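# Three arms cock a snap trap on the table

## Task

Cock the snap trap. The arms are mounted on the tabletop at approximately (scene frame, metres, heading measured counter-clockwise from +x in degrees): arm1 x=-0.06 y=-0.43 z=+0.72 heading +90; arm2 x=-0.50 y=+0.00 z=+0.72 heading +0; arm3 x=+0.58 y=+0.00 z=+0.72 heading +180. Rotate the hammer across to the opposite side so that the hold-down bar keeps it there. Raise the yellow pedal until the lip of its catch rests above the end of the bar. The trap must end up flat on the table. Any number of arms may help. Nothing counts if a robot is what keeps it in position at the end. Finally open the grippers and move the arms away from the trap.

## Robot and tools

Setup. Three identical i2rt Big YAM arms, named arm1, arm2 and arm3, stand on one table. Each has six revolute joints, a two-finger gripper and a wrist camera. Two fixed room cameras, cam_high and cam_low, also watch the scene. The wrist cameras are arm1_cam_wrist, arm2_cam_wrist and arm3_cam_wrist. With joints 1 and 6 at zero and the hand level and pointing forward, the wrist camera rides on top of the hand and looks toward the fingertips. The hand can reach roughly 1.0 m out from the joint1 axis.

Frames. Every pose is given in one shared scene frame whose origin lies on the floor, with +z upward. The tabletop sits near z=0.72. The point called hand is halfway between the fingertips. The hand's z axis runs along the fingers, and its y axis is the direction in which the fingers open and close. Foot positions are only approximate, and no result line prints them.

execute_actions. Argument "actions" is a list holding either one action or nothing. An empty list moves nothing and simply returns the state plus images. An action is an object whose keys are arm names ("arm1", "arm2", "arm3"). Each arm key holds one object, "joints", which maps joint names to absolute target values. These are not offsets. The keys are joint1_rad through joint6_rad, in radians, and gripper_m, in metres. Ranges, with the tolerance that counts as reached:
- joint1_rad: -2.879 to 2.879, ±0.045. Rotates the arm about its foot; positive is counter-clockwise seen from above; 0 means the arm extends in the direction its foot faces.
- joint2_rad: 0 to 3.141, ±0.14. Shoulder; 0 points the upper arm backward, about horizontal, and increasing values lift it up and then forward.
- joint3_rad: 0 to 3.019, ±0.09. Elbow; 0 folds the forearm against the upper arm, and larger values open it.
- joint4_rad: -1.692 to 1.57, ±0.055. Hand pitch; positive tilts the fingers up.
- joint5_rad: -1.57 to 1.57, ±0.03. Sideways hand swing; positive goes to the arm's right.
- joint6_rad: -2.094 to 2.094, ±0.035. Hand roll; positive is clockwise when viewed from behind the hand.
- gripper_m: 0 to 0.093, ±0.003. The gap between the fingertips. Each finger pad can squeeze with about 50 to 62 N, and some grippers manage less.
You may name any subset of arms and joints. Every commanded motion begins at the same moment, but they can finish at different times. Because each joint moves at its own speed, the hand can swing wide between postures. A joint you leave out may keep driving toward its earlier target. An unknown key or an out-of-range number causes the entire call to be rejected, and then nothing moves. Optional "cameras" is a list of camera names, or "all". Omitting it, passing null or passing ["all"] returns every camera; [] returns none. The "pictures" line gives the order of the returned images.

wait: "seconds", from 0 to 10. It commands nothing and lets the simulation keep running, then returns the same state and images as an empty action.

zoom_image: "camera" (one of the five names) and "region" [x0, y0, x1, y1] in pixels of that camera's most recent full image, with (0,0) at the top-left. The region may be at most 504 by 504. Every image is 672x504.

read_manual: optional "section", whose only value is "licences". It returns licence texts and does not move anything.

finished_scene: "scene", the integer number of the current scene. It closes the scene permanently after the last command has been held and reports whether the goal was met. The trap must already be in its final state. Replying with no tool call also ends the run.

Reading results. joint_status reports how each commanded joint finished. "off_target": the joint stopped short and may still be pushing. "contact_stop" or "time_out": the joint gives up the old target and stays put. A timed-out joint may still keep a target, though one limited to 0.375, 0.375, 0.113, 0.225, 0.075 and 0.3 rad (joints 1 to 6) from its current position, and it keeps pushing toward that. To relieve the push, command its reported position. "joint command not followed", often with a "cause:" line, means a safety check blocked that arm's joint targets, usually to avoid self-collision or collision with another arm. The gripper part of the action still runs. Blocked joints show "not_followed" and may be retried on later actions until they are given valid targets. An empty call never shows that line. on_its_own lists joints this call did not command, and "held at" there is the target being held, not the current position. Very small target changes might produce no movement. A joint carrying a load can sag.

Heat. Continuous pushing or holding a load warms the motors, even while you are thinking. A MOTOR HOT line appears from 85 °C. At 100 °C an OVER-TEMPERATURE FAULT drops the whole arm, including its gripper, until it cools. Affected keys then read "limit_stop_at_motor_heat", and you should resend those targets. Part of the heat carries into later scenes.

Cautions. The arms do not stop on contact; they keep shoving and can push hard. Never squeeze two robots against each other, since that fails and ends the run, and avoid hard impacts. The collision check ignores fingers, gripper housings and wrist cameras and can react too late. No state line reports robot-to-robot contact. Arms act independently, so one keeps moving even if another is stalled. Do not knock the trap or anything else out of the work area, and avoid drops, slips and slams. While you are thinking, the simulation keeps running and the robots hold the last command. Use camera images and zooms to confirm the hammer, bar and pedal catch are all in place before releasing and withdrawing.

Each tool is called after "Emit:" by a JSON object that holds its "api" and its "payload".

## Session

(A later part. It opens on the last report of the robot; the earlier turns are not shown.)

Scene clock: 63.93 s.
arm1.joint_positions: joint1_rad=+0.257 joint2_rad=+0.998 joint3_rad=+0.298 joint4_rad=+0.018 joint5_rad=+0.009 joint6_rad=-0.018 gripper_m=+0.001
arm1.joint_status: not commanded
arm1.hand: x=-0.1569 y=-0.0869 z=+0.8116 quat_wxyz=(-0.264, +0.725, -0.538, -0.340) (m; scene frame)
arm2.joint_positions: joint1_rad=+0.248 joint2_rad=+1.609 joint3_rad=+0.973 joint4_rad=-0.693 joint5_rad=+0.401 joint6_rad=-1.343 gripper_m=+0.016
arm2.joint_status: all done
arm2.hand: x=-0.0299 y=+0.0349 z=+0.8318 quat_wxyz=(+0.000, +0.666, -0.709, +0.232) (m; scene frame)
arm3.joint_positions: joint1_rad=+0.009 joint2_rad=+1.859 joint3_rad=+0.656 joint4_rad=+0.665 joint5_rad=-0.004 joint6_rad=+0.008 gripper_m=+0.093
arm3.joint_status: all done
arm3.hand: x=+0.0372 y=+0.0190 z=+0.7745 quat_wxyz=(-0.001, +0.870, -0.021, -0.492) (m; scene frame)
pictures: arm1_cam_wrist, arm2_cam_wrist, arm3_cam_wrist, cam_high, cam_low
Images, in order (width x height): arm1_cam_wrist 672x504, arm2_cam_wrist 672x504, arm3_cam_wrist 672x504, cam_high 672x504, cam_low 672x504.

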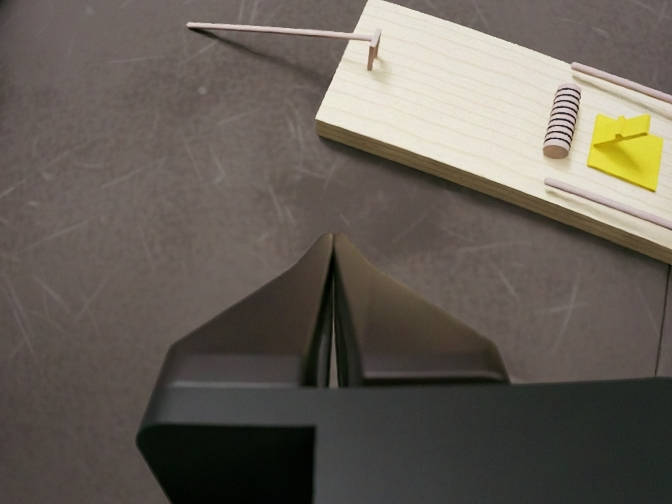

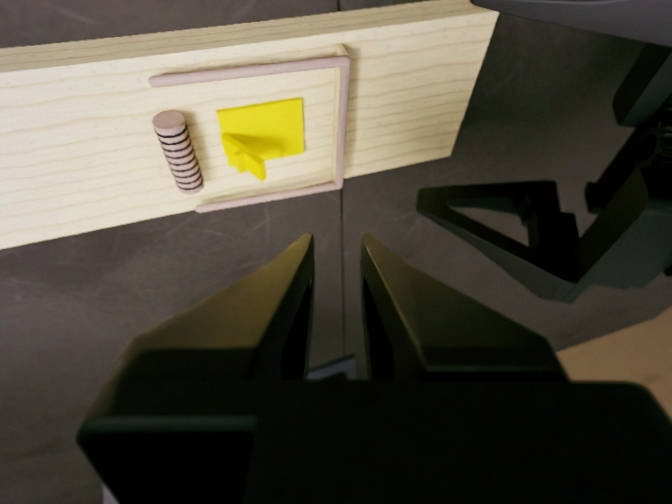

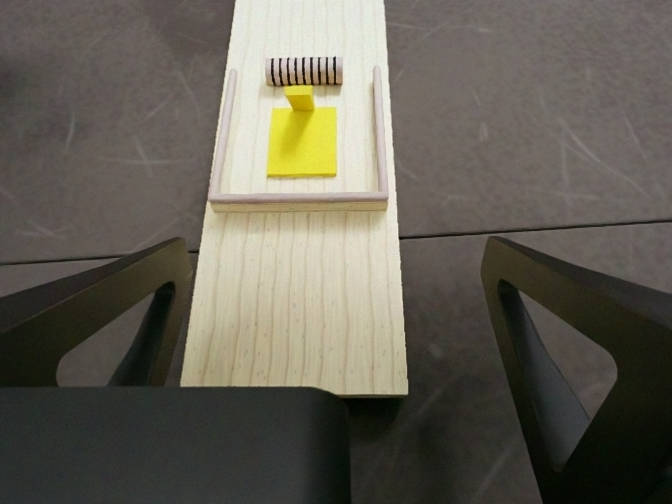

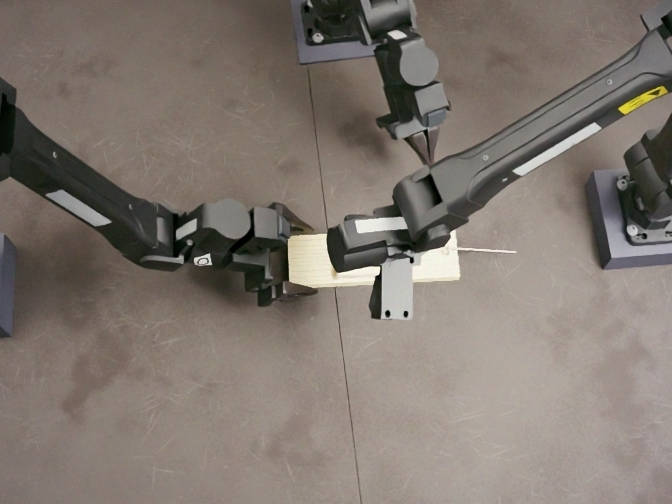

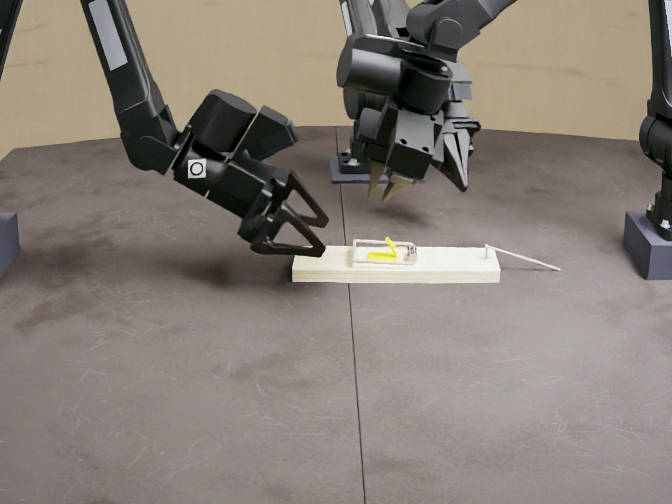

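Emit:
{"api": "execute_actions", "payload": {"actions": [{"arm3":{"joints":{"joint1_rad":0.035}},"arm2":{"joints":{"joint1_rad":0.24,"joint2_rad":1.75,"joint3_rad":1.025,"joint4_rad":-0.57}},"arm1":{"joints":{"joint1_rad":0.25,"joint2_rad":1.42,"joint3_rad":0.505,"joint4_rad":0.27}}}], "cameras": []}}

Emit:
{"api": "execute_actions", "payload": {"actions": [{"arm3":{"joints":{"joint2_rad":1.955,"joint3_rad":0.7}}}], "cameras": ["arm3_cam_wrist"]}}

Emit:
{"api": "execute_actions", "payload": {"actions": [{"arm3":{"joints":{"gripper_m":0.03}},"arm1":{"joints":{"joint2_rad":1.5}}}], "cameras": ["arm1_cam_wrist","arm2_cam_wrist","cam_low"]}}

Scene clock: 65.40 s.
arm1.joint_positions: joint1_rad=+0.257 joint2_rad=+1.423 joint3_rad=+0.485 joint4_rad=+0.246 joint5_rad=+0.009 joint6_rad=-0.018 gripper_m=+0.001
arm1.joint_status: all done
arm1.hand: x=-0.1826 y=+0.0016 z=+0.7777 quat_wxyz=(-0.261, +0.726, -0.539, -0.337) (m; scene frame)
arm2.joint_positions: joint1_rad=+0.248 joint2_rad=+1.766 joint3_rad=+0.991 joint4_rad=-0.586 joint5_rad=+0.401 joint6_rad=-1.343 gripper_m=+0.016
arm2.joint_status: all done
arm2.hand: x=-0.0136 y=+0.0387 z=+0.7727 quat_wxyz=(+0.013, +0.670, -0.708, +0.224) (m; scene frame)
arm3.joint_positions: joint1_rad=+0.030 joint2_rad=+1.859 joint3_rad=+0.656 joint4_rad=+0.665 joint5_rad=-0.004 joint6_rad=+0.008 gripper_m=+0.093
arm3.joint_status: all done
arm3.hand: x=+0.0370 y=+0.0074 z=+0.7746 quat_wxyz=(+0.005, +0.871, -0.011, -0.492) (m; scene frame)
pictures: none
No camera images: the call's "cameras" was empty. Leave "cameras" out to get every camera's image.

Scene clock: 66.33 s.
arm1.joint_positions: joint1_rad=+0.257 joint2_rad=+1.423 joint3_rad=+0.485 joint4_rad=+0.246 joint5_rad=+0.009 joint6_rad=-0.018 gripper_m=+0.001
arm1.joint_status: not commanded
arm1.hand: x=-0.1826 y=+0.0016 z=+0.7777 quat_wxyz=(-0.261, +0.726, -0.539, -0.337) (m; scene frame)
arm2.joint_positions: joint1_rad=+0.248 joint2_rad=+1.766 joint3_rad=+0.991 joint4_rad=-0.586 joint5_rad=+0.401 joint6_rad=-1.343 gripper_m=+0.016
arm2.joint_status: not commanded
arm2.hand: x=-0.0136 y=+0.0387 z=+0.7727 quat_wxyz=(+0.013, +0.670, -0.708, +0.224) (m; scene frame)
arm3.joint_positions: joint1_rad=+0.030 joint2_rad=+1.946 joint3_rad=+0.674 joint4_rad=+0.665 joint5_rad=-0.004 joint6_rad=+0.008 gripper_m=+0.093
arm3.joint_status: all done
arm3.hand: x=+0.0422 y=+0.0069 z=+0.7353 quat_wxyz=(+0.005, +0.887, -0.011, -0.461) (m; scene frame)
pictures: arm3_cam_wrist
Images, in order (width x height): arm3_cam_wrist 672x504.

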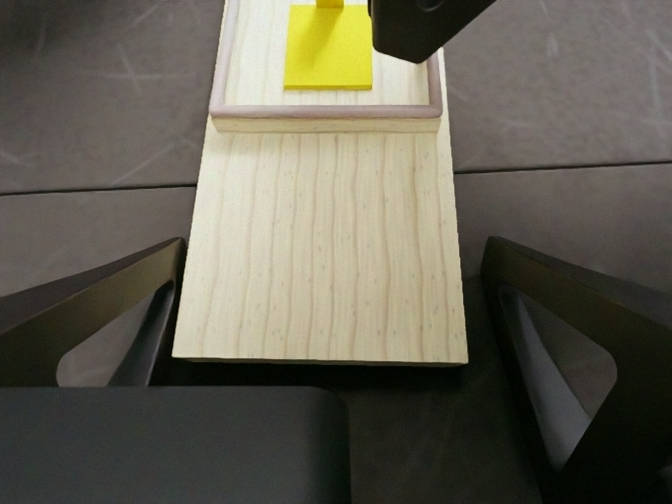

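Scene clock: 67.00 s.
arm1.joint_positions: joint1_rad=+0.257 joint2_rad=+1.476 joint3_rad=+0.488 joint4_rad=+0.260 joint5_rad=+0.009 joint6_rad=-0.018 gripper_m=+0.001
arm1.joint_status: all done
arm1.hand: x=-0.1822 y=+0.0002 z=+0.7585 quat_wxyz=(-0.251, +0.733, -0.544, -0.323) (m; scene frame)
arm2.joint_positions: joint1_rad=+0.248 joint2_rad=+1.766 joint3_rad=+0.991 joint4_rad=-0.586 joint5_rad=+0.401 joint6_rad=-1.343 gripper_m=+0.016
arm2.joint_status: not commanded
arm2.hand: x=-0.0136 y=+0.0387 z=+0.7727 quat_wxyz=(+0.013, +0.670, -0.708, +0.224) (m; scene frame)
arm3.joint_positions: joint1_rad=+0.030 joint2_rad=+1.946 joint3_rad=+0.674 joint4_rad=+0.665 joint5_rad=-0.007 joint6_rad=+0.007 gripper_m=+0.079
arm3.joint_status: gripper_m off_target (ended at +0.079, target +0.030)
arm3.hand: x=+0.0422 y=+0.0062 z=+0.7353 quat_wxyz=(+0.006, +0.887, -0.010, -0.461) (m; scene frame)
pictures: arm1_cam_wrist, arm2_cam_wrist, cam_low
Images, in order (width x height): arm1_cam_wrist 672x504, arm2_cam_wrist 672x504, cam_low 672x504.

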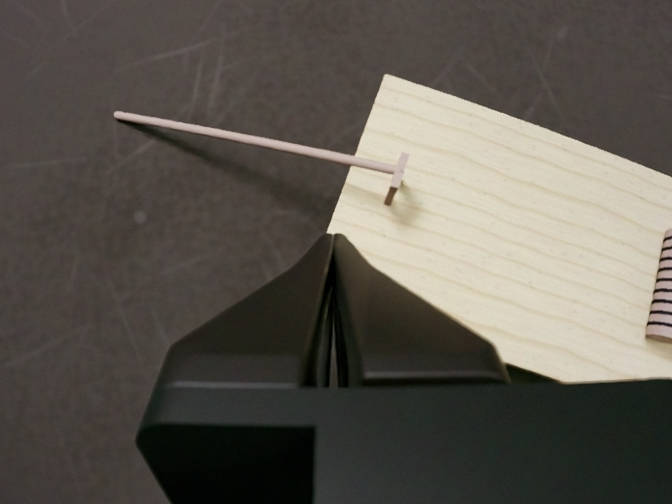

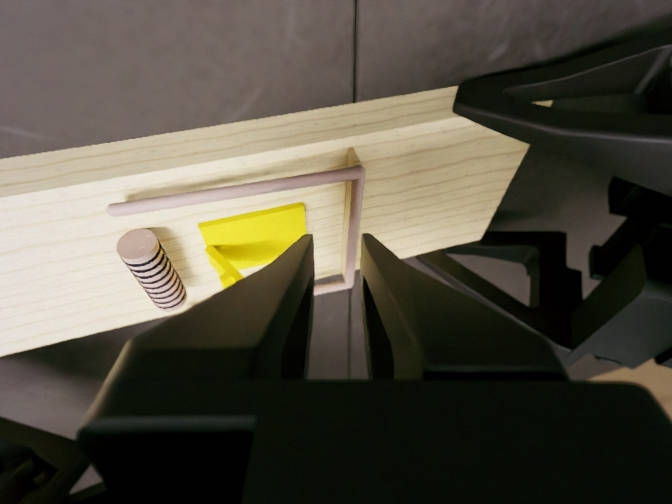

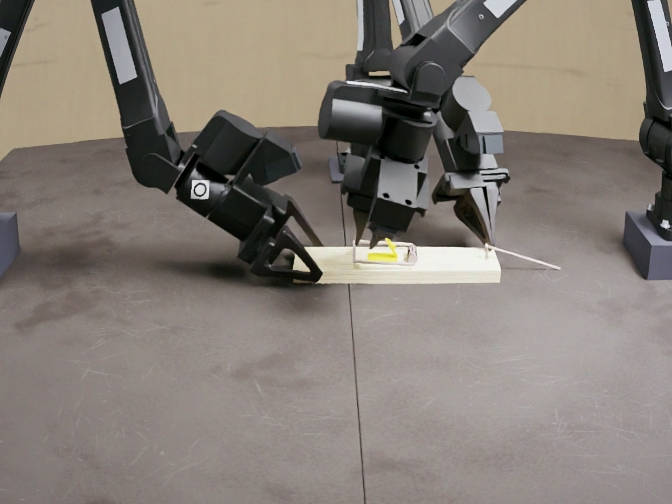

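Emit:
{"api": "execute_actions", "payload": {"actions": [{"arm2":{"joints":{"joint4_rad":-0.52,"joint2_rad":1.77}},"arm1":{"joints":{"joint1_rad":0.215,"joint2_rad":1.46}}}], "cameras": []}}

Emit:
{"api": "execute_actions", "payload": {"actions": [{"arm2":{"joints":{"joint2_rad":1.82}},"arm1":{"joints":{"joint2_rad":1.53}}}], "cameras": ["arm1_cam_wrist","arm2_cam_wrist"]}}

Scene clock: 67.90 s.
arm1.joint_positions: joint1_rad=+0.220 joint2_rad=+1.474 joint3_rad=+0.488 joint4_rad=+0.260 joint5_rad=+0.008 joint6_rad=-0.017 gripper_m=+0.001
arm1.joint_status: all done
arm1.hand: x=-0.1663 y=+0.0047 z=+0.7596 quat_wxyz=(-0.257, +0.722, -0.557, -0.320) (m; scene frame)
arm2.joint_positions: joint1_rad=+0.248 joint2_rad=+1.766 joint3_rad=+0.991 joint4_rad=-0.537 joint5_rad=+0.401 joint6_rad=-1.343 gripper_m=+0.016
arm2.joint_status: all done
arm2.hand: x=-0.0029 y=+0.0411 z=+0.7754 quat_wxyz=(-0.007, +0.664, -0.709, +0.236) (m; scene frame)
arm3.joint_positions: joint1_rad=+0.030 joint2_rad=+1.946 joint3_rad=+0.674 joint4_rad=+0.665 joint5_rad=-0.007 joint6_rad=+0.007 gripper_m=+0.079
arm3.joint_status: not commanded
arm3.hand: x=+0.0422 y=+0.0062 z=+0.7353 quat_wxyz=(+0.006, +0.887, -0.010, -0.461) (m; scene frame)
pictures: none
No camera images: the call's "cameras" was empty. Leave "cameras" out to get every camera's image.

Scene clock: 68.60 s.
arm1.joint_positions: joint1_rad=+0.220 joint2_rad=+1.481 joint3_rad=+0.488 joint4_rad=+0.268 joint5_rad=+0.008 joint6_rad=-0.017 gripper_m=+0.001
arm1.joint_status: all done
arm1.hand: x=-0.1664 y=+0.0052 z=+0.7578 quat_wxyz=(-0.257, +0.722, -0.557, -0.320) (m; scene frame)
arm2.joint_positions: joint1_rad=+0.247 joint2_rad=+1.815 joint3_rad=+0.993 joint4_rad=-0.532 joint5_rad=+0.404 joint6_rad=-1.344 gripper_m=+0.016
arm2.joint_status: all done
arm2.hand: x=-0.0071 y=+0.0389 z=+0.7535 quat_wxyz=(+0.011, +0.668, -0.708, +0.227) (m; scene frame)
arm3.joint_positions: joint1_rad=+0.030 joint2_rad=+1.946 joint3_rad=+0.674 joint4_rad=+0.665 joint5_rad=-0.007 joint6_rad=+0.007 gripper_m=+0.079
arm3.joint_status: not commanded
arm3.hand: x=+0.0422 y=+0.0062 z=+0.7353 quat_wxyz=(+0.006, +0.887, -0.010, -0.461) (m; scene frame)
pictures: arm1_cam_wrist, arm2_cam_wrist
Images, in order (width x height): arm1_cam_wrist 672x504, arm2_cam_wrist 672x504.

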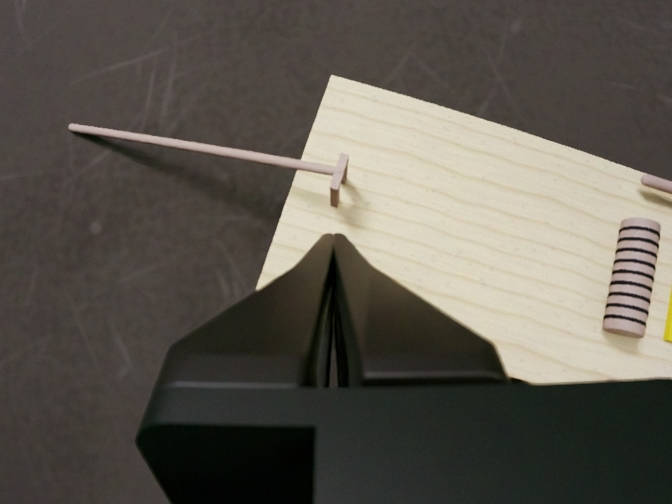

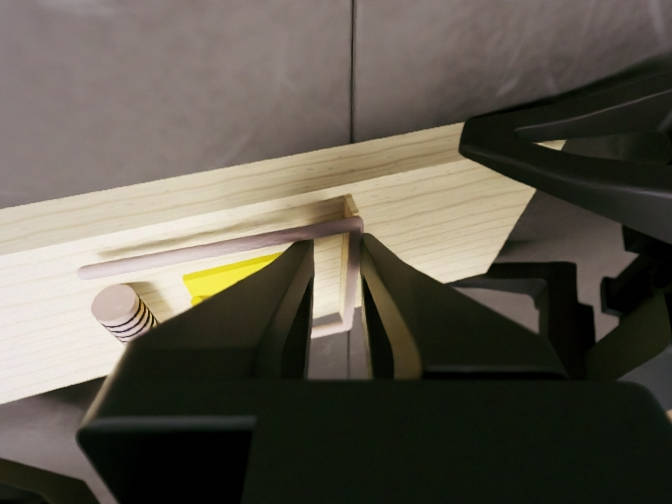

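Emit:
{"api": "execute_actions", "payload": {"actions": [{"arm2":{"joints":{"gripper_m":0}}}], "cameras": ["arm2_cam_wrist"]}}

Emit:
{"api": "execute_actions", "payload": {"actions": [{"arm2":{"joints":{"joint1_rad":0.26,"joint2_rad":1.64,"joint3_rad":1.01,"joint4_rad":-0.64}}}], "cameras": ["cam_low"]}}

Emit:
{"api": "execute_actions", "payload": {"actions": [{"arm3":{"joints":{"joint3_rad":0.65,"joint2_rad":1.97}},"arm2":{"joints":{"joint1_rad":0.28,"joint2_rad":1.52,"joint3_rad":0.9,"joint4_rad":-0.7,"joint6_rad":-1.32}}}], "cameras": ["cam_low"]}}

Scene clock: 69.47 s.
arm1.joint_positions: joint1_rad=+0.220 joint2_rad=+1.483 joint3_rad=+0.488 joint4_rad=+0.270 joint5_rad=+0.008 joint6_rad=-0.017 gripper_m=+0.001
arm1.joint_status: not commanded
arm1.hand: x=-0.1665 y=+0.0055 z=+0.7578 quat_wxyz=(-0.258, +0.722, -0.557, -0.320) (m; scene frame)
arm2.joint_positions: joint1_rad=+0.246 joint2_rad=+1.815 joint3_rad=+0.999 joint4_rad=-0.524 joint5_rad=+0.403 joint6_rad=-1.344 gripper_m=+0.002
arm2.joint_status: all done
arm2.hand: x=-0.0027 y=+0.0397 z=+0.7555 quat_wxyz=(+0.006, +0.667, -0.709, +0.230) (m; scene frame)
arm3.joint_positions: joint1_rad=+0.030 joint2_rad=+1.946 joint3_rad=+0.674 joint4_rad=+0.665 joint5_rad=-0.006 joint6_rad=+0.007 gripper_m=+0.079
arm3.joint_status: not commanded
arm3.hand: x=+0.0420 y=+0.0063 z=+0.7355 quat_wxyz=(+0.006, +0.887, -0.010, -0.462) (m; scene frame)
pictures: arm2_cam_wrist
Images, in order (width x height): arm2_cam_wrist 672x504.

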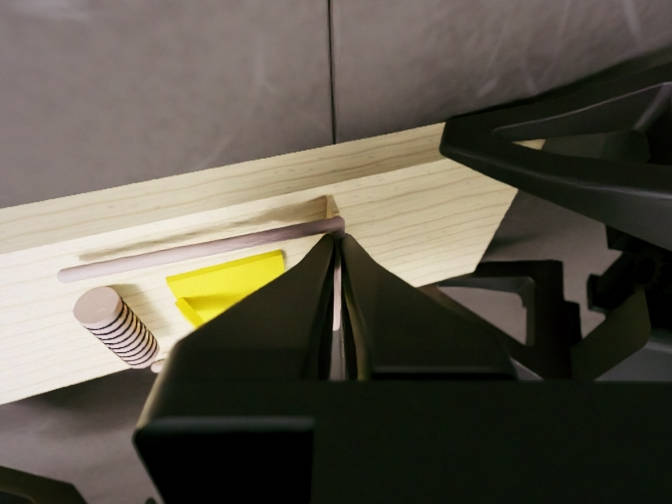

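Scene clock: 70.33 s.
arm1.joint_positions: joint1_rad=+0.220 joint2_rad=+1.487 joint3_rad=+0.492 joint4_rad=+0.273 joint5_rad=+0.004 joint6_rad=-0.016 gripper_m=+0.001
arm1.joint_status: not commanded
arm1.hand: x=-0.1677 y=+0.0075 z=+0.7583 quat_wxyz=(-0.257, +0.721, -0.556, -0.323) (m; scene frame)
arm2.joint_positions: joint1_rad=+0.250 joint2_rad=+1.692 joint3_rad=+0.978 joint4_rad=-0.634 joint5_rad=+0.386 joint6_rad=-1.344 gripper_m=+0.002
arm2.joint_status: all done
arm2.hand: x=-0.0224 y=+0.0398 z=+0.7987 quat_wxyz=(+0.004, +0.671, -0.708, +0.221) (m; scene frame)
arm3.joint_positions: joint1_rad=+0.030 joint2_rad=+1.946 joint3_rad=+0.688 joint4_rad=+0.666 joint5_rad=-0.003 joint6_rad=-0.006 gripper_m=+0.079
arm3.joint_status: not commanded
arm3.hand: x=+0.0346 y=+0.0070 z=+0.7402 quat_wxyz=(+0.001, +0.884, -0.005, -0.468) (m; scene frame)
pictures: cam_low
Images, in order (width x height): cam_low 672x504.

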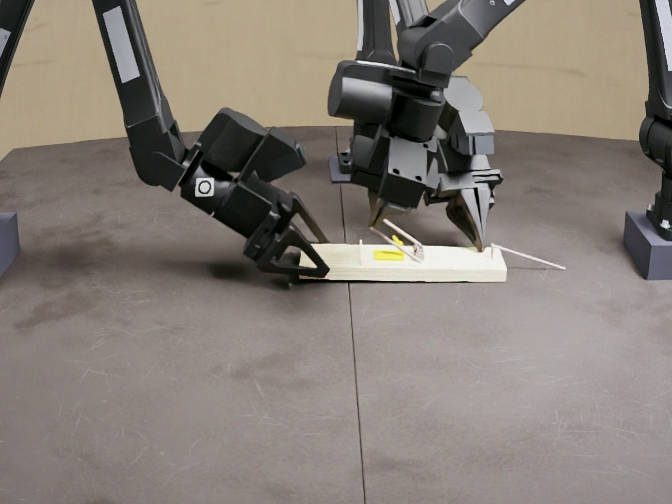

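Scene clock: 71.10 s.
arm1.joint_positions: joint1_rad=+0.220 joint2_rad=+1.487 joint3_rad=+0.492 joint4_rad=+0.274 joint5_rad=+0.004 joint6_rad=-0.016 gripper_m=+0.001
arm1.joint_status: not commanded
arm1.hand: x=-0.1677 y=+0.0076 z=+0.7584 quat_wxyz=(-0.257, +0.721, -0.556, -0.323) (m; scene frame)
arm2.joint_positions: joint1_rad=+0.270 joint2_rad=+1.557 joint3_rad=+0.892 joint4_rad=-0.670 joint5_rad=+0.391 joint6_rad=-1.330 gripper_m=+0.002
arm2.joint_status: all done
arm2.hand: x=-0.0579 y=+0.0400 z=+0.8255 quat_wxyz=(-0.004, +0.671, -0.706, +0.226) (m; scene frame)
arm3.joint_positions: joint1_rad=+0.030 joint2_rad=+1.946 joint3_rad=+0.686 joint4_rad=+0.670 joint5_rad=-0.002 joint6_rad=-0.009 gripper_m=+0.079
arm3.joint_status: all done
arm3.hand: x=+0.0354 y=+0.0072 z=+0.7401 quat_wxyz=(+0.000, +0.883, -0.004, -0.469) (m; scene frame)
pictures: cam_low
Images, in order (width x height): cam_low 672x504.

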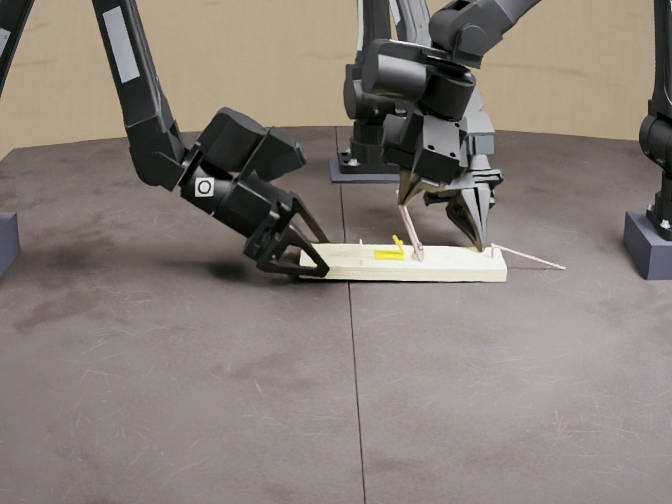

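Emit:
{"api": "execute_actions", "payload": {"actions": [{"arm2":{"joints":{"gripper_m":0.006,"joint2_rad":1.575,"joint3_rad":0.87}},"arm1":{"joints":{"joint2_rad":1.1,"joint3_rad":0.33,"joint4_rad":0.1}}}], "cameras": ["cam_low","arm2_cam_wrist"]}}

Scene clock: 72.67 s.
arm1.joint_positions: joint1_rad=+0.216 joint2_rad=+1.096 joint3_rad=+0.321 joint4_rad=+0.110 joint5_rad=+0.014 joint6_rad=-0.016 gripper_m=+0.001
arm1.joint_status: all done
arm1.hand: x=-0.1466 y=-0.0644 z=+0.8069 quat_wxyz=(-0.277, +0.709, -0.552, -0.340) (m; scene frame)
arm2.joint_positions: joint1_rad=+0.270 joint2_rad=+1.573 joint3_rad=+0.861 joint4_rad=-0.690 joint5_rad=+0.398 joint6_rad=-1.330 gripper_m=+0.006
arm2.joint_status: all done
arm2.hand: x=-0.0776 y=+0.0343 z=+0.8078 quat_wxyz=(+0.026, +0.677, -0.704, +0.213) (m; scene frame)
arm3.joint_positions: joint1_rad=+0.030 joint2_rad=+1.947 joint3_rad=+0.671 joint4_rad=+0.671 joint5_rad=-0.006 joint6_rad=+0.002 gripper_m=+0.079
arm3.joint_status: not commanded
arm3.hand: x=+0.0430 y=+0.0063 z=+0.7349 quat_wxyz=(+0.005, +0.887, -0.008, -0.462) (m; scene frame)
pictures: arm2_cam_wrist, cam_low
Images, in order (width x height): arm2_cam_wrist 672x504, cam_low 672x504.

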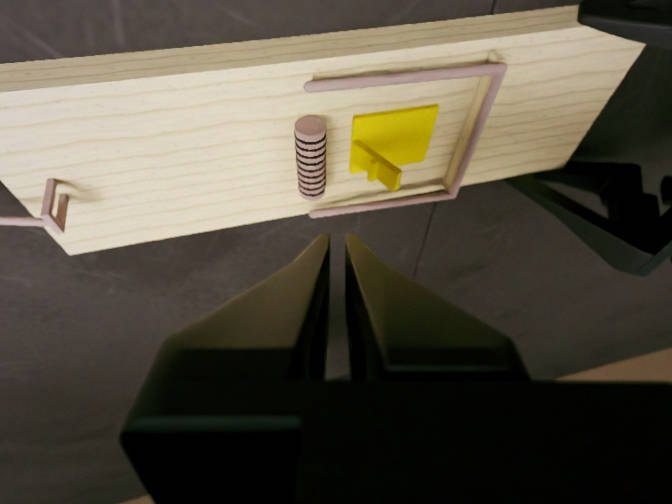

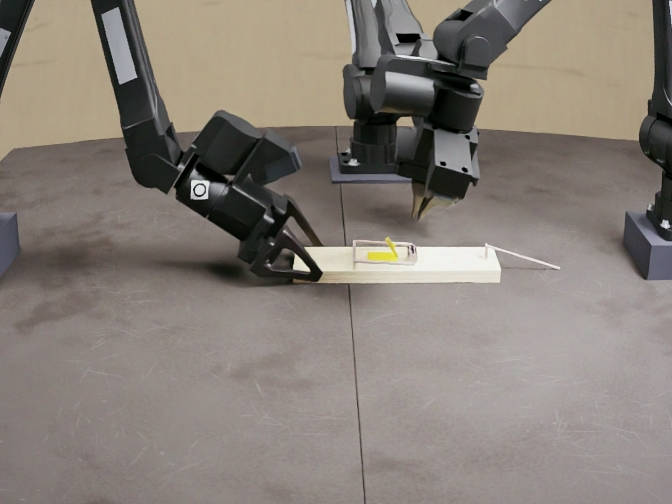

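Emit:
{"api": "execute_actions", "payload": {"actions": [{"arm2":{"joints":{"joint1_rad":0.23,"joint2_rad":1.76,"joint3_rad":1.03,"joint4_rad":-0.52,"joint6_rad":-1.36,"gripper_m":0.016}},"arm1":{"joints":{"joint2_rad":1.42,"joint3_rad":0.5,"joint4_rad":0.27}},"arm3":{"joints":{"joint3_rad":0.67}}}], "cameras": []}}

Emit:
{"api": "execute_actions", "payload": {"actions": [{"arm2":{"joints":{"joint2_rad":1.825}},"arm1":{"joints":{"joint2_rad":1.53}}}], "cameras": ["arm2_cam_wrist"]}}

Emit:
{"api": "execute_actions", "payload": {"actions": [{"arm2":{"joints":{"gripper_m":0}}}], "cameras": ["arm2_cam_wrist"]}}

Emit:
{"api": "execute_actions", "payload": {"actions": [{"arm2":{"joints":{"joint1_rad":0.245,"joint2_rad":1.64,"joint3_rad":1.01,"joint4_rad":-0.64}}}], "cameras": ["cam_low"]}}

Emit:
{"api": "execute_actions", "payload": {"actions": [{"arm3":{"joints":{"joint3_rad":0.65}},"arm2":{"joints":{"joint1_rad":0.265,"joint2_rad":1.52,"joint3_rad":0.9,"joint4_rad":-0.7,"joint6_rad":-1.32}}}], "cameras": ["cam_low"]}}

Emit:
{"api": "execute_actions", "payload": {"actions": [{"arm2":{"joints":{"joint1_rad":0.285,"joint2_rad":1.485,"joint3_rad":0.8,"joint4_rad":-0.71,"joint6_rad":-1.3}},"arm1":{"joints":{"joint2_rad":1.1,"joint3_rad":0.33,"joint4_rad":0.1}}}], "cameras": ["cam_low","arm2_cam_wrist"]}}

Scene clock: 74.60 s.
arm1.joint_positions: joint1_rad=+0.216 joint2_rad=+1.420 joint3_rad=+0.477 joint4_rad=+0.248 joint5_rad=+0.014 joint6_rad=-0.016 gripper_m=+0.001
arm1.joint_status: all done
arm1.hand: x=-0.1632 y=+0.0030 z=+0.7757 quat_wxyz=(-0.268, +0.715, -0.556, -0.329) (m; scene frame)
arm2.joint_positions: joint1_rad=+0.235 joint2_rad=+1.765 joint3_rad=+0.998 joint4_rad=-0.535 joint5_rad=+0.398 joint6_rad=-1.343 gripper_m=+0.016
arm2.joint_status: all done
arm2.hand: x=+0.0015 y=+0.0357 z=+0.7779 quat_wxyz=(-0.011, +0.659, -0.714, +0.237) (m; scene frame)
arm3.joint_positions: joint1_rad=+0.030 joint2_rad=+1.947 joint3_rad=+0.671 joint4_rad=+0.671 joint5_rad=-0.006 joint6_rad=+0.002 gripper_m=+0.079
arm3.joint_status: all done
arm3.hand: x=+0.0430 y=+0.0063 z=+0.7349 quat_wxyz=(+0.005, +0.887, -0.008, -0.462) (m; scene frame)
pictures: none
No camera images: the call's "cameras" was empty. Leave "cameras" out to get every camera's image.

Scene clock: 75.33 s.
arm1.joint_positions: joint1_rad=+0.216 joint2_rad=+1.480 joint3_rad=+0.484 joint4_rad=+0.271 joint5_rad=+0.014 joint6_rad=-0.016 gripper_m=+0.001
arm1.joint_status: all done
arm1.hand: x=-0.1637 y=+0.0047 z=+0.7574 quat_wxyz=(-0.260, +0.720, -0.559, -0.318) (m; scene frame)
arm2.joint_positions: joint1_rad=+0.235 joint2_rad=+1.823 joint3_rad=+1.001 joint4_rad=-0.534 joint5_rad=+0.402 joint6_rad=-1.343 gripper_m=+0.016
arm2.joint_status: all done
arm2.hand: x=-0.0047 y=+0.0339 z=+0.7518 quat_wxyz=(+0.013, +0.665, -0.712, +0.225) (m; scene frame)
arm3.joint_positions: joint1_rad=+0.030 joint2_rad=+1.947 joint3_rad=+0.671 joint4_rad=+0.671 joint5_rad=-0.007 joint6_rad=+0.006 gripper_m=+0.079
arm3.joint_status: not commanded
arm3.hand: x=+0.0429 y=+0.0061 z=+0.7350 quat_wxyz=(+0.006, +0.887, -0.009, -0.462) (m; scene frame)
pictures: arm2_cam_wrist
Images, in order (width x height): arm2_cam_wrist 672x504.

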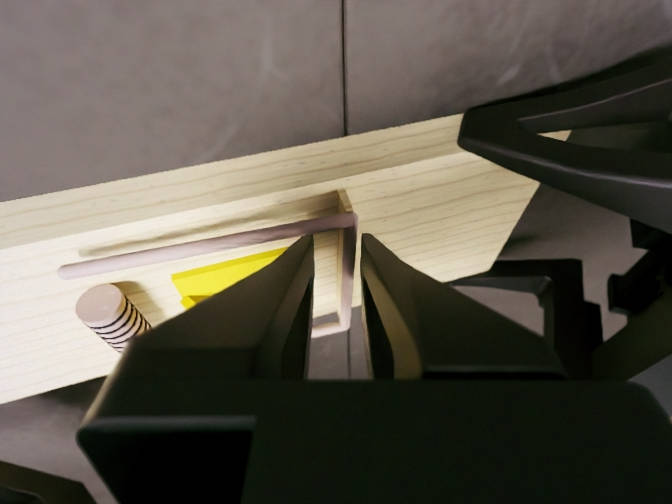

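Scene clock: 75.80 s.
arm1.joint_positions: joint1_rad=+0.216 joint2_rad=+1.480 joint3_rad=+0.484 joint4_rad=+0.272 joint5_rad=+0.013 joint6_rad=-0.016 gripper_m=+0.001
arm1.joint_status: not commanded
arm1.hand: x=-0.1637 y=+0.0047 z=+0.7575 quat_wxyz=(-0.260, +0.720, -0.559, -0.318) (m; scene frame)
arm2.joint_positions: joint1_rad=+0.235 joint2_rad=+1.823 joint3_rad=+1.004 joint4_rad=-0.527 joint5_rad=+0.402 joint6_rad=-1.343 gripper_m=+0.003
arm2.joint_status: all done
arm2.hand: x=-0.0015 y=+0.0343 z=+0.7532 quat_wxyz=(+0.009, +0.663, -0.713, +0.228) (m; scene frame)
arm3.joint_positions: joint1_rad=+0.030 joint2_rad=+1.947 joint3_rad=+0.671 joint4_rad=+0.672 joint5_rad=-0.007 joint6_rad=+0.006 gripper_m=+0.079
arm3.joint_status: not commanded
arm3.hand: x=+0.0428 y=+0.0061 z=+0.7352 quat_wxyz=(+0.006, +0.886, -0.009, -0.463) (m; scene frame)
pictures: arm2_cam_wrist
Images, in order (width x height): arm2_cam_wrist 672x504.

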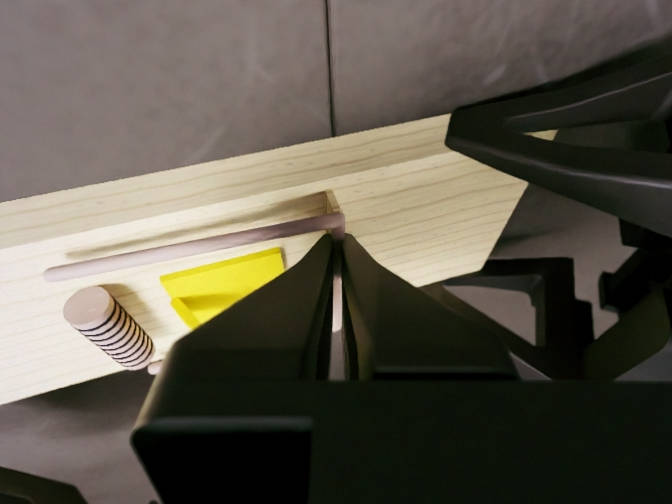

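Scene clock: 76.73 s.
arm1.joint_positions: joint1_rad=+0.218 joint2_rad=+1.485 joint3_rad=+0.490 joint4_rad=+0.276 joint5_rad=+0.006 joint6_rad=-0.016 gripper_m=+0.001
arm1.joint_status: not commanded
arm1.hand: x=-0.1665 y=+0.0072 z=+0.7585 quat_wxyz=(-0.259, +0.720, -0.557, -0.323) (m; scene frame)
arm2.joint_positions: joint1_rad=+0.238 joint2_rad=+1.692 joint3_rad=+0.976 joint4_rad=-0.634 joint5_rad=+0.383 joint6_rad=-1.343 gripper_m=+0.003
arm2.joint_status: all done
arm2.hand: x=-0.0229 y=+0.0345 z=+0.7978 quat_wxyz=(+0.005, +0.667, -0.712, +0.219) (m; scene frame)
arm3.joint_positions: joint1_rad=+0.030 joint2_rad=+1.947 joint3_rad=+0.685 joint4_rad=+0.683 joint5_rad=-0.004 joint6_rad=-0.004 gripper_m=+0.079
arm3.joint_status: not commanded
arm3.hand: x=+0.0342 y=+0.0069 z=+0.7419 quat_wxyz=(+0.002, +0.881, -0.006, -0.474) (m; scene frame)
pictures: cam_low
Images, in order (width x height): cam_low 672x504.

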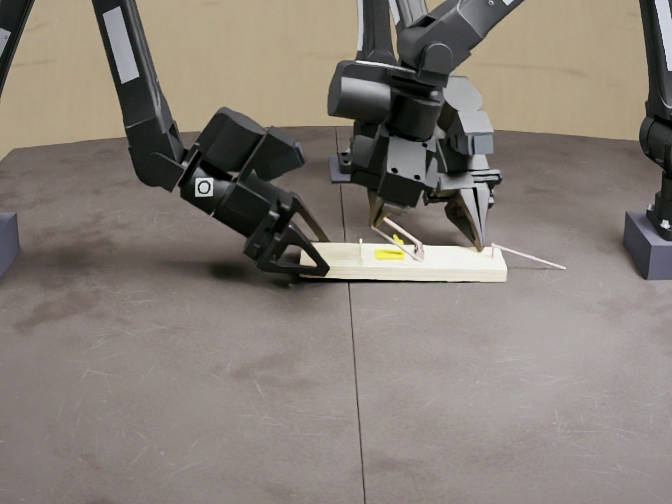

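Scene clock: 77.50 s.
arm1.joint_positions: joint1_rad=+0.218 joint2_rad=+1.485 joint3_rad=+0.490 joint4_rad=+0.276 joint5_rad=+0.006 joint6_rad=-0.016 gripper_m=+0.001
arm1.joint_status: not commanded
arm1.hand: x=-0.1665 y=+0.0072 z=+0.7585 quat_wxyz=(-0.259, +0.720, -0.557, -0.323) (m; scene frame)
arm2.joint_positions: joint1_rad=+0.257 joint2_rad=+1.562 joint3_rad=+0.891 joint4_rad=-0.668 joint5_rad=+0.387 joint6_rad=-1.331 gripper_m=+0.003
arm2.joint_status: all done
arm2.hand: x=-0.0579 y=+0.0349 z=+0.8232 quat_wxyz=(-0.002, +0.668, -0.710, +0.224) (m; scene frame)
arm3.joint_positions: joint1_rad=+0.030 joint2_rad=+1.947 joint3_rad=+0.683 joint4_rad=+0.683 joint5_rad=-0.003 joint6_rad=-0.007 gripper_m=+0.079
arm3.joint_status: all done
arm3.hand: x=+0.0350 y=+0.0070 z=+0.7414 quat_wxyz=(+0.001, +0.881, -0.005, -0.473) (m; scene frame)
pictures: cam_low
Images, in order (width x height): cam_low 672x504.

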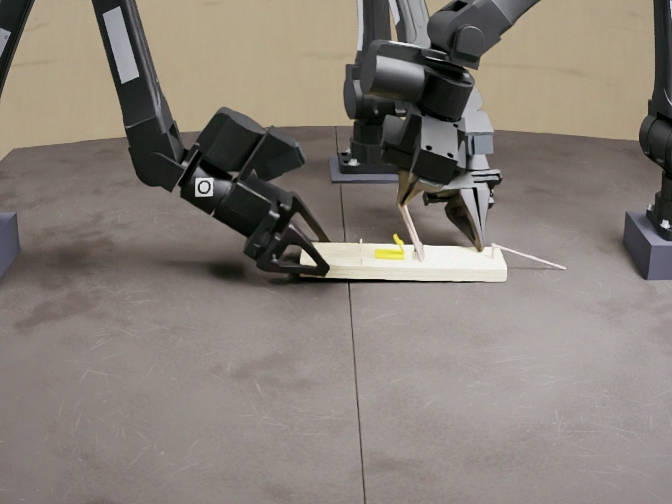

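Scene clock: 78.87 s.
arm1.joint_positions: joint1_rad=+0.218 joint2_rad=+1.096 joint3_rad=+0.320 joint4_rad=+0.110 joint5_rad=+0.007 joint6_rad=-0.016 gripper_m=+0.001
arm1.joint_status: all done
arm1.hand: x=-0.1483 y=-0.0654 z=+0.8064 quat_wxyz=(-0.274, +0.711, -0.550, -0.342) (m; scene frame)
arm2.joint_positions: joint1_rad=+0.271 joint2_rad=+1.502 joint3_rad=+0.831 joint4_rad=-0.668 joint5_rad=+0.398 joint6_rad=-1.313 gripper_m=+0.003
arm2.joint_status: all done
arm2.hand: x=-0.0804 y=+0.0338 z=+0.8269 quat_wxyz=(-0.003, +0.665, -0.711, +0.228) (m; scene frame)
arm3.joint_positions: joint1_rad=+0.030 joint2_rad=+1.947 joint3_rad=+0.689 joint4_rad=+0.683 joint5_rad=-0.007 joint6_rad=-0.007 gripper_m=+0.079
arm3.joint_status: not commanded
arm3.hand: x=+0.0323 y=+0.0063 z=+0.7431 quat_wxyz=(+0.003, +0.880, -0.004, -0.476) (m; scene frame)
pictures: arm2_cam_wrist, cam_low
Images, in order (width x height): arm2_cam_wrist 672x504, cam_low 672x504.

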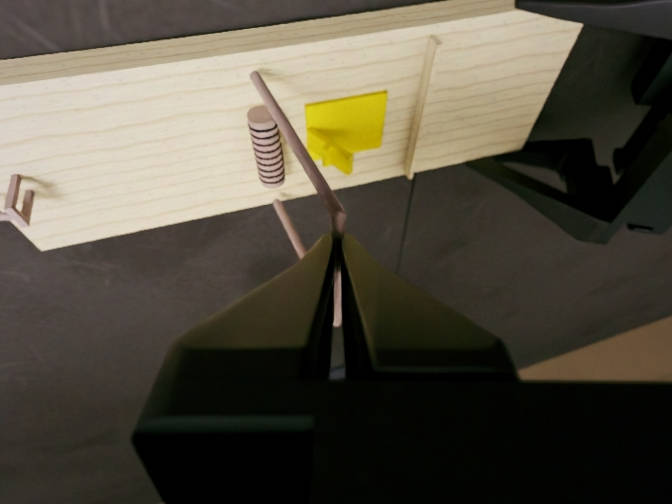

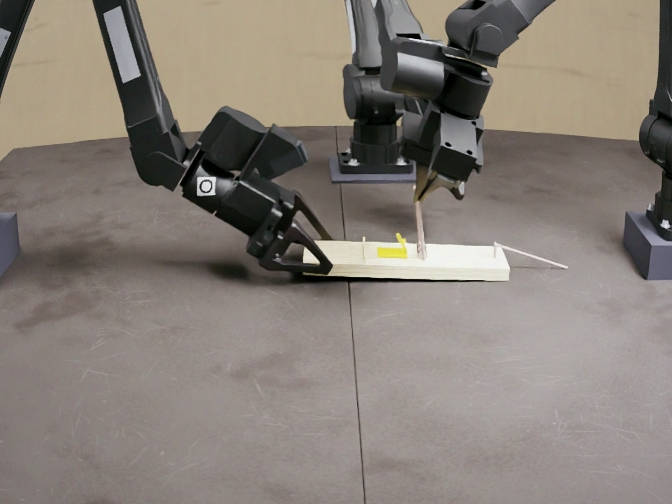

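Emit:
{"api": "execute_actions", "payload": {"actions": [{"arm3":{"joints":{"joint3_rad":0.63,"joint2_rad":1.99,"joint4_rad":0.64}},"arm2":{"joints":{"joint1_rad":0.3,"joint2_rad":1.52,"joint3_rad":0.83,"joint4_rad":-0.88,"joint6_rad":-1.33}}}], "cameras": ["cam_low"]}}

Emit:
{"api": "execute_actions", "payload": {"actions": [{"arm2":{"joints":{"joint1_rad":0.32,"joint2_rad":1.55,"joint3_rad":0.78,"joint4_rad":-0.88}}}], "cameras": ["cam_low"]}}

Scene clock: 81.20 s.
arm1.joint_positions: joint1_rad=+0.218 joint2_rad=+1.096 joint3_rad=+0.320 joint4_rad=+0.110 joint5_rad=+0.007 joint6_rad=-0.016 gripper_m=+0.001
arm1.joint_status: not commanded
arm1.hand: x=-0.1483 y=-0.0654 z=+0.8064 quat_wxyz=(-0.274, +0.711, -0.550, -0.342) (m; scene frame)
arm2.joint_positions: joint1_rad=+0.288 joint2_rad=+1.510 joint3_rad=+0.852 joint4_rad=-0.798 joint5_rad=+0.405 joint6_rad=-1.313 gripper_m=+0.002
arm2.joint_status: joint4_rad time_out (moved -0.130 of -0.212); the others done
arm2.on_its_own: joint4_rad reads -0.798 and still pushes toward -0.880 since a time_out
arm2.hand: x=-0.1008 y=+0.0347 z=+0.8260 quat_wxyz=(+0.047, +0.683, -0.700, +0.203) (m; scene frame)
arm3.joint_positions: joint1_rad=+0.030 joint2_rad=+1.947 joint3_rad=+0.689 joint4_rad=+0.678 joint5_rad=-0.007 joint6_rad=-0.004 gripper_m=+0.079
arm3.joint_status: all done
arm3.hand: x=+0.0331 y=+0.0063 z=+0.7419 quat_wxyz=(+0.004, +0.881, -0.005, -0.473) (m; scene frame)
pictures: cam_low
Images, in order (width x height): cam_low 672x504.

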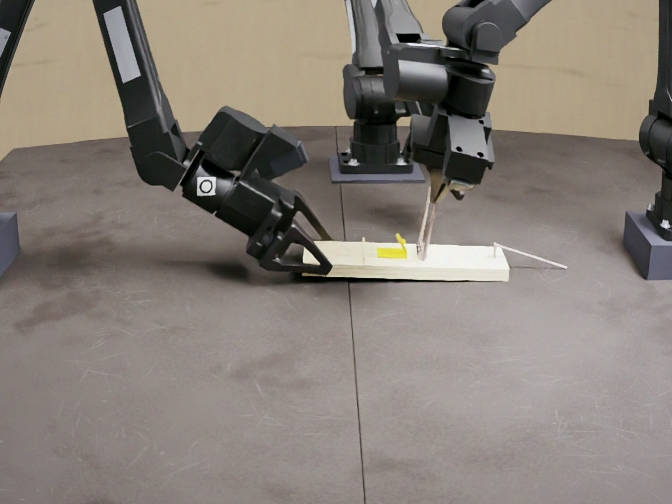

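not run: a stop came earlier in this reply.

Emit:
{"api": "execute_actions", "payload": {"actions": [{"arm2":{"joints":{"joint1_rad":0.32,"joint2_rad":1.56,"joint3_rad":0.78,"joint4_rad":-0.88}}}], "cameras": ["cam_low"]}}

Scene clock: 83.07 s.
arm1.joint_positions: joint1_rad=+0.218 joint2_rad=+1.096 joint3_rad=+0.320 joint4_rad=+0.110 joint5_rad=+0.007 joint6_rad=-0.016 gripper_m=+0.001
arm1.joint_status: not commanded
arm1.hand: x=-0.1483 y=-0.0654 z=+0.8064 quat_wxyz=(-0.274, +0.711, -0.550, -0.342) (m; scene frame)
arm2.joint_positions: joint1_rad=+0.301 joint2_rad=+1.518 joint3_rad=+0.848 joint4_rad=-0.806 joint5_rad=+0.422 joint6_rad=-1.313 gripper_m=+0.002
arm2.joint_status: joint4_rad time_out (moved -0.007 of -0.082); the others done
arm2.on_its_own: joint4_rad reads -0.806 and still pushes toward -0.880 since a time_out
arm2.hand: x=-0.1048 y=+0.0360 z=+0.8224 quat_wxyz=(+0.058, +0.687, -0.694, +0.206) (m; scene frame)
arm3.joint_positions: joint1_rad=+0.030 joint2_rad=+1.950 joint3_rad=+0.689 joint4_rad=+0.674 joint5_rad=-0.010 joint6_rad=+0.004 gripper_m=+0.079
arm3.joint_status: not commanded
arm3.hand: x=+0.0339 y=+0.0058 z=+0.7401 quat_wxyz=(+0.007, +0.882, -0.008, -0.471) (m; scene frame)
pictures: cam_low
Images, in order (width x height): cam_low 672x504.

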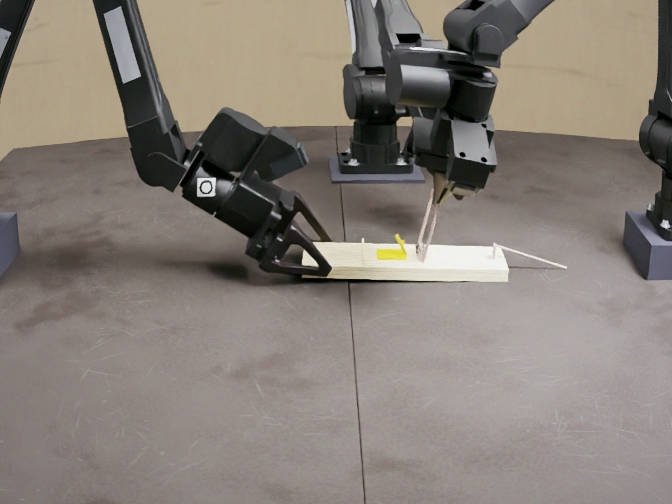

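Emit:
{"api": "execute_actions", "payload": {"actions": [{"arm2":{"joints":{"joint2_rad":1.51,"joint3_rad":0.735,"gripper_m":0.005}}}], "cameras": ["cam_low","arm2_cam_wrist"]}}

Scene clock: 83.87 s.
arm1.joint_positions: joint1_rad=+0.218 joint2_rad=+1.096 joint3_rad=+0.320 joint4_rad=+0.110 joint5_rad=+0.007 joint6_rad=-0.016 gripper_m=+0.001
arm1.joint_status: not commanded
arm1.hand: x=-0.1483 y=-0.0654 z=+0.8064 quat_wxyz=(-0.274, +0.711, -0.550, -0.342) (m; scene frame)
arm2.joint_positions: joint1_rad=+0.315 joint2_rad=+1.495 joint3_rad=+0.792 joint4_rad=-0.807 joint5_rad=+0.412 joint6_rad=-1.313 gripper_m=+0.005
arm2.joint_status: all done
arm2.on_its_own: joint4_rad reads -0.807 and still pushes toward -0.880 since a time_out
arm2.hand: x=-0.1292 y=+0.0363 z=+0.8122 quat_wxyz=(+0.069, +0.696, -0.688, +0.194) (m; scene frame)
arm3.joint_positions: joint1_rad=+0.030 joint2_rad=+1.951 joint3_rad=+0.689 joint4_rad=+0.674 joint5_rad=-0.010 joint6_rad=+0.004 gripper_m=+0.079
arm3.joint_status: not commanded
arm3.hand: x=+0.0341 y=+0.0058 z=+0.7395 quat_wxyz=(+0.007, +0.882, -0.008, -0.470) (m; scene frame)
pictures: arm2_cam_wrist, cam_low
Images, in order (width x height): arm2_cam_wrist 672x504, cam_low 672x504.

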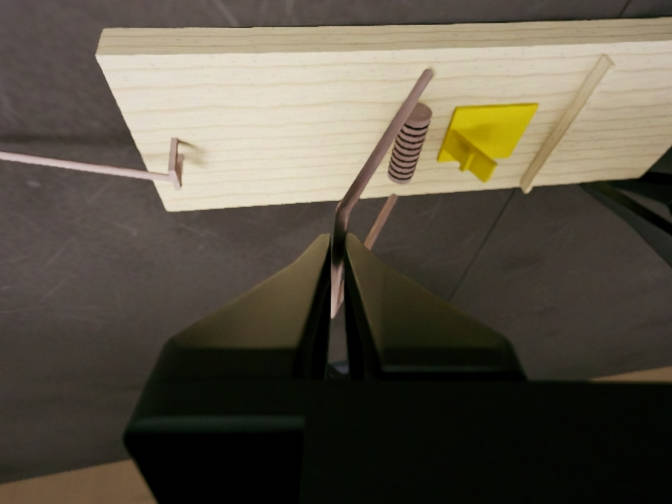

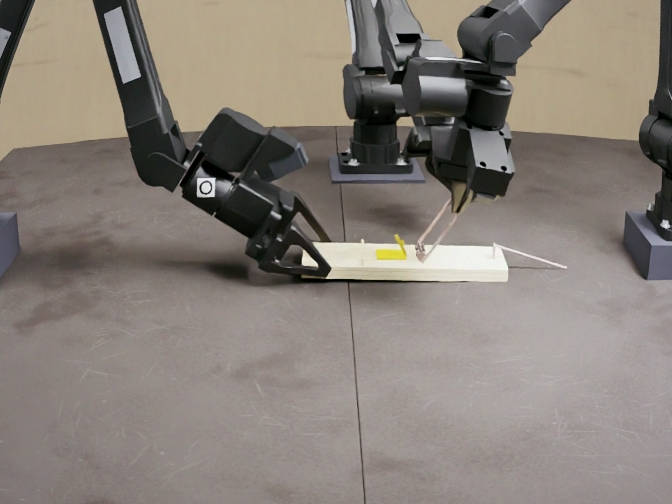

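Emit:
{"api": "execute_actions", "payload": {"actions": [{"arm2":{"joints":{"joint1_rad":0.345,"joint2_rad":1.53,"joint3_rad":0.65,"joint4_rad":-0.77,"gripper_m":0,"joint6_rad":-1.29}}}], "cameras": ["cam_low"]}}

Emit:
{"api": "execute_actions", "payload": {"actions": [{"arm2":{"joints":{"joint1_rad":0.36,"joint2_rad":1.6,"joint3_rad":0.6,"joint4_rad":-0.62}}}], "cameras": ["cam_low","arm2_cam_wrist"]}}

Scene clock: 84.87 s.
arm1.joint_positions: joint1_rad=+0.218 joint2_rad=+1.096 joint3_rad=+0.320 joint4_rad=+0.110 joint5_rad=+0.007 joint6_rad=-0.016 gripper_m=+0.001
arm1.joint_status: not commanded
arm1.hand: x=-0.1483 y=-0.0654 z=+0.8064 quat_wxyz=(-0.274, +0.711, -0.550, -0.342) (m; scene frame)
arm2.joint_positions: joint1_rad=+0.334 joint2_rad=+1.495 joint3_rad=+0.720 joint4_rad=-0.738 joint5_rad=+0.418 joint6_rad=-1.291 gripper_m=+0.002
arm2.joint_status: all done
arm2.hand: x=-0.1478 y=+0.0367 z=+0.7921 quat_wxyz=(+0.068, +0.695, -0.688, +0.198) (m; scene frame)
arm3.joint_positions: joint1_rad=+0.030 joint2_rad=+1.951 joint3_rad=+0.689 joint4_rad=+0.674 joint5_rad=-0.010 joint6_rad=+0.004 gripper_m=+0.079
arm3.joint_status: not commanded
arm3.hand: x=+0.0341 y=+0.0058 z=+0.7395 quat_wxyz=(+0.007, +0.882, -0.008, -0.470) (m; scene frame)
pictures: cam_low
Images, in order (width x height): cam_low 672x504.

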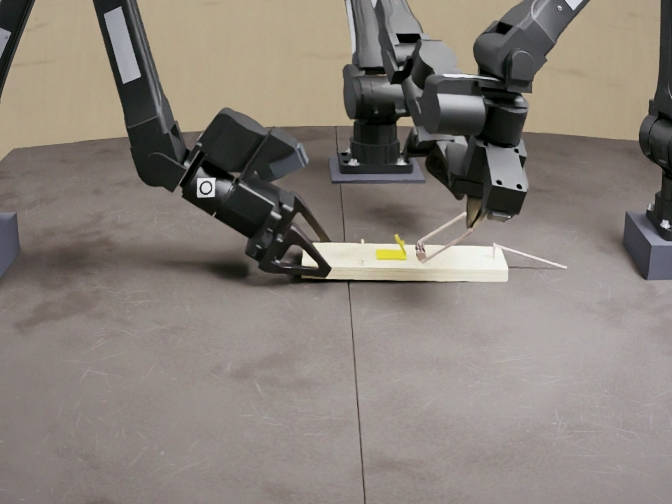

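Scene clock: 85.67 s.
arm1.joint_positions: joint1_rad=+0.218 joint2_rad=+1.096 joint3_rad=+0.320 joint4_rad=+0.110 joint5_rad=+0.007 joint6_rad=-0.016 gripper_m=+0.001
arm1.joint_status: not commanded
arm1.hand: x=-0.1483 y=-0.0654 z=+0.8064 quat_wxyz=(-0.274, +0.711, -0.550, -0.342) (m; scene frame)
arm2.joint_positions: joint1_rad=+0.347 joint2_rad=+1.550 joint3_rad=+0.658 joint4_rad=-0.607 joint5_rad=+0.428 joint6_rad=-1.288 gripper_m=+0.002
arm2.joint_status: all done
arm2.hand: x=-0.1561 y=+0.0373 z=+0.7602 quat_wxyz=(+0.062, +0.696, -0.685, +0.206) (m; scene frame)
arm3.joint_positions: joint1_rad=+0.030 joint2_rad=+1.955 joint3_rad=+0.687 joint4_rad=+0.673 joint5_rad=-0.010 joint6_rad=+0.004 gripper_m=+0.079
arm3.joint_status: not commanded
arm3.hand: x=+0.0359 y=+0.0057 z=+0.7363 quat_wxyz=(+0.007, +0.884, -0.008, -0.467) (m; scene frame)
pictures: arm2_cam_wrist, cam_low
Images, in order (width x height): arm2_cam_wrist 672x504, cam_low 672x504.

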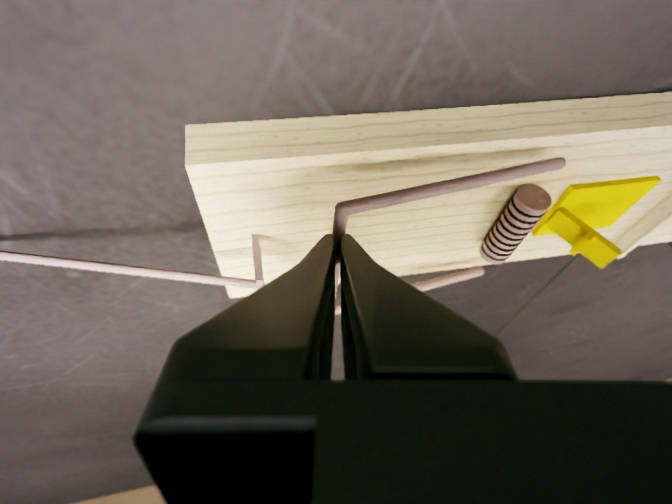

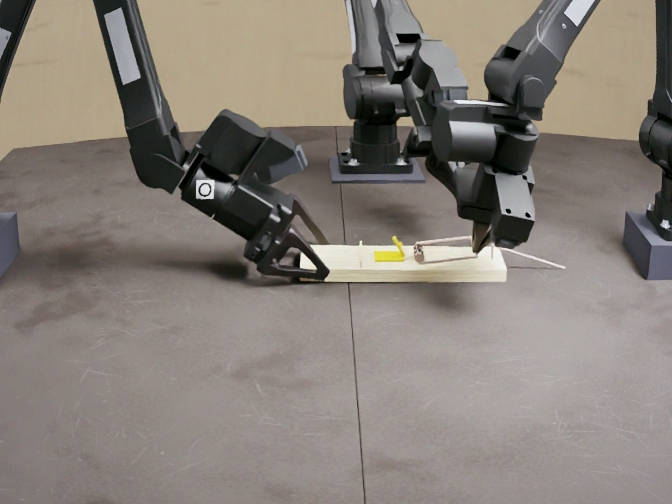

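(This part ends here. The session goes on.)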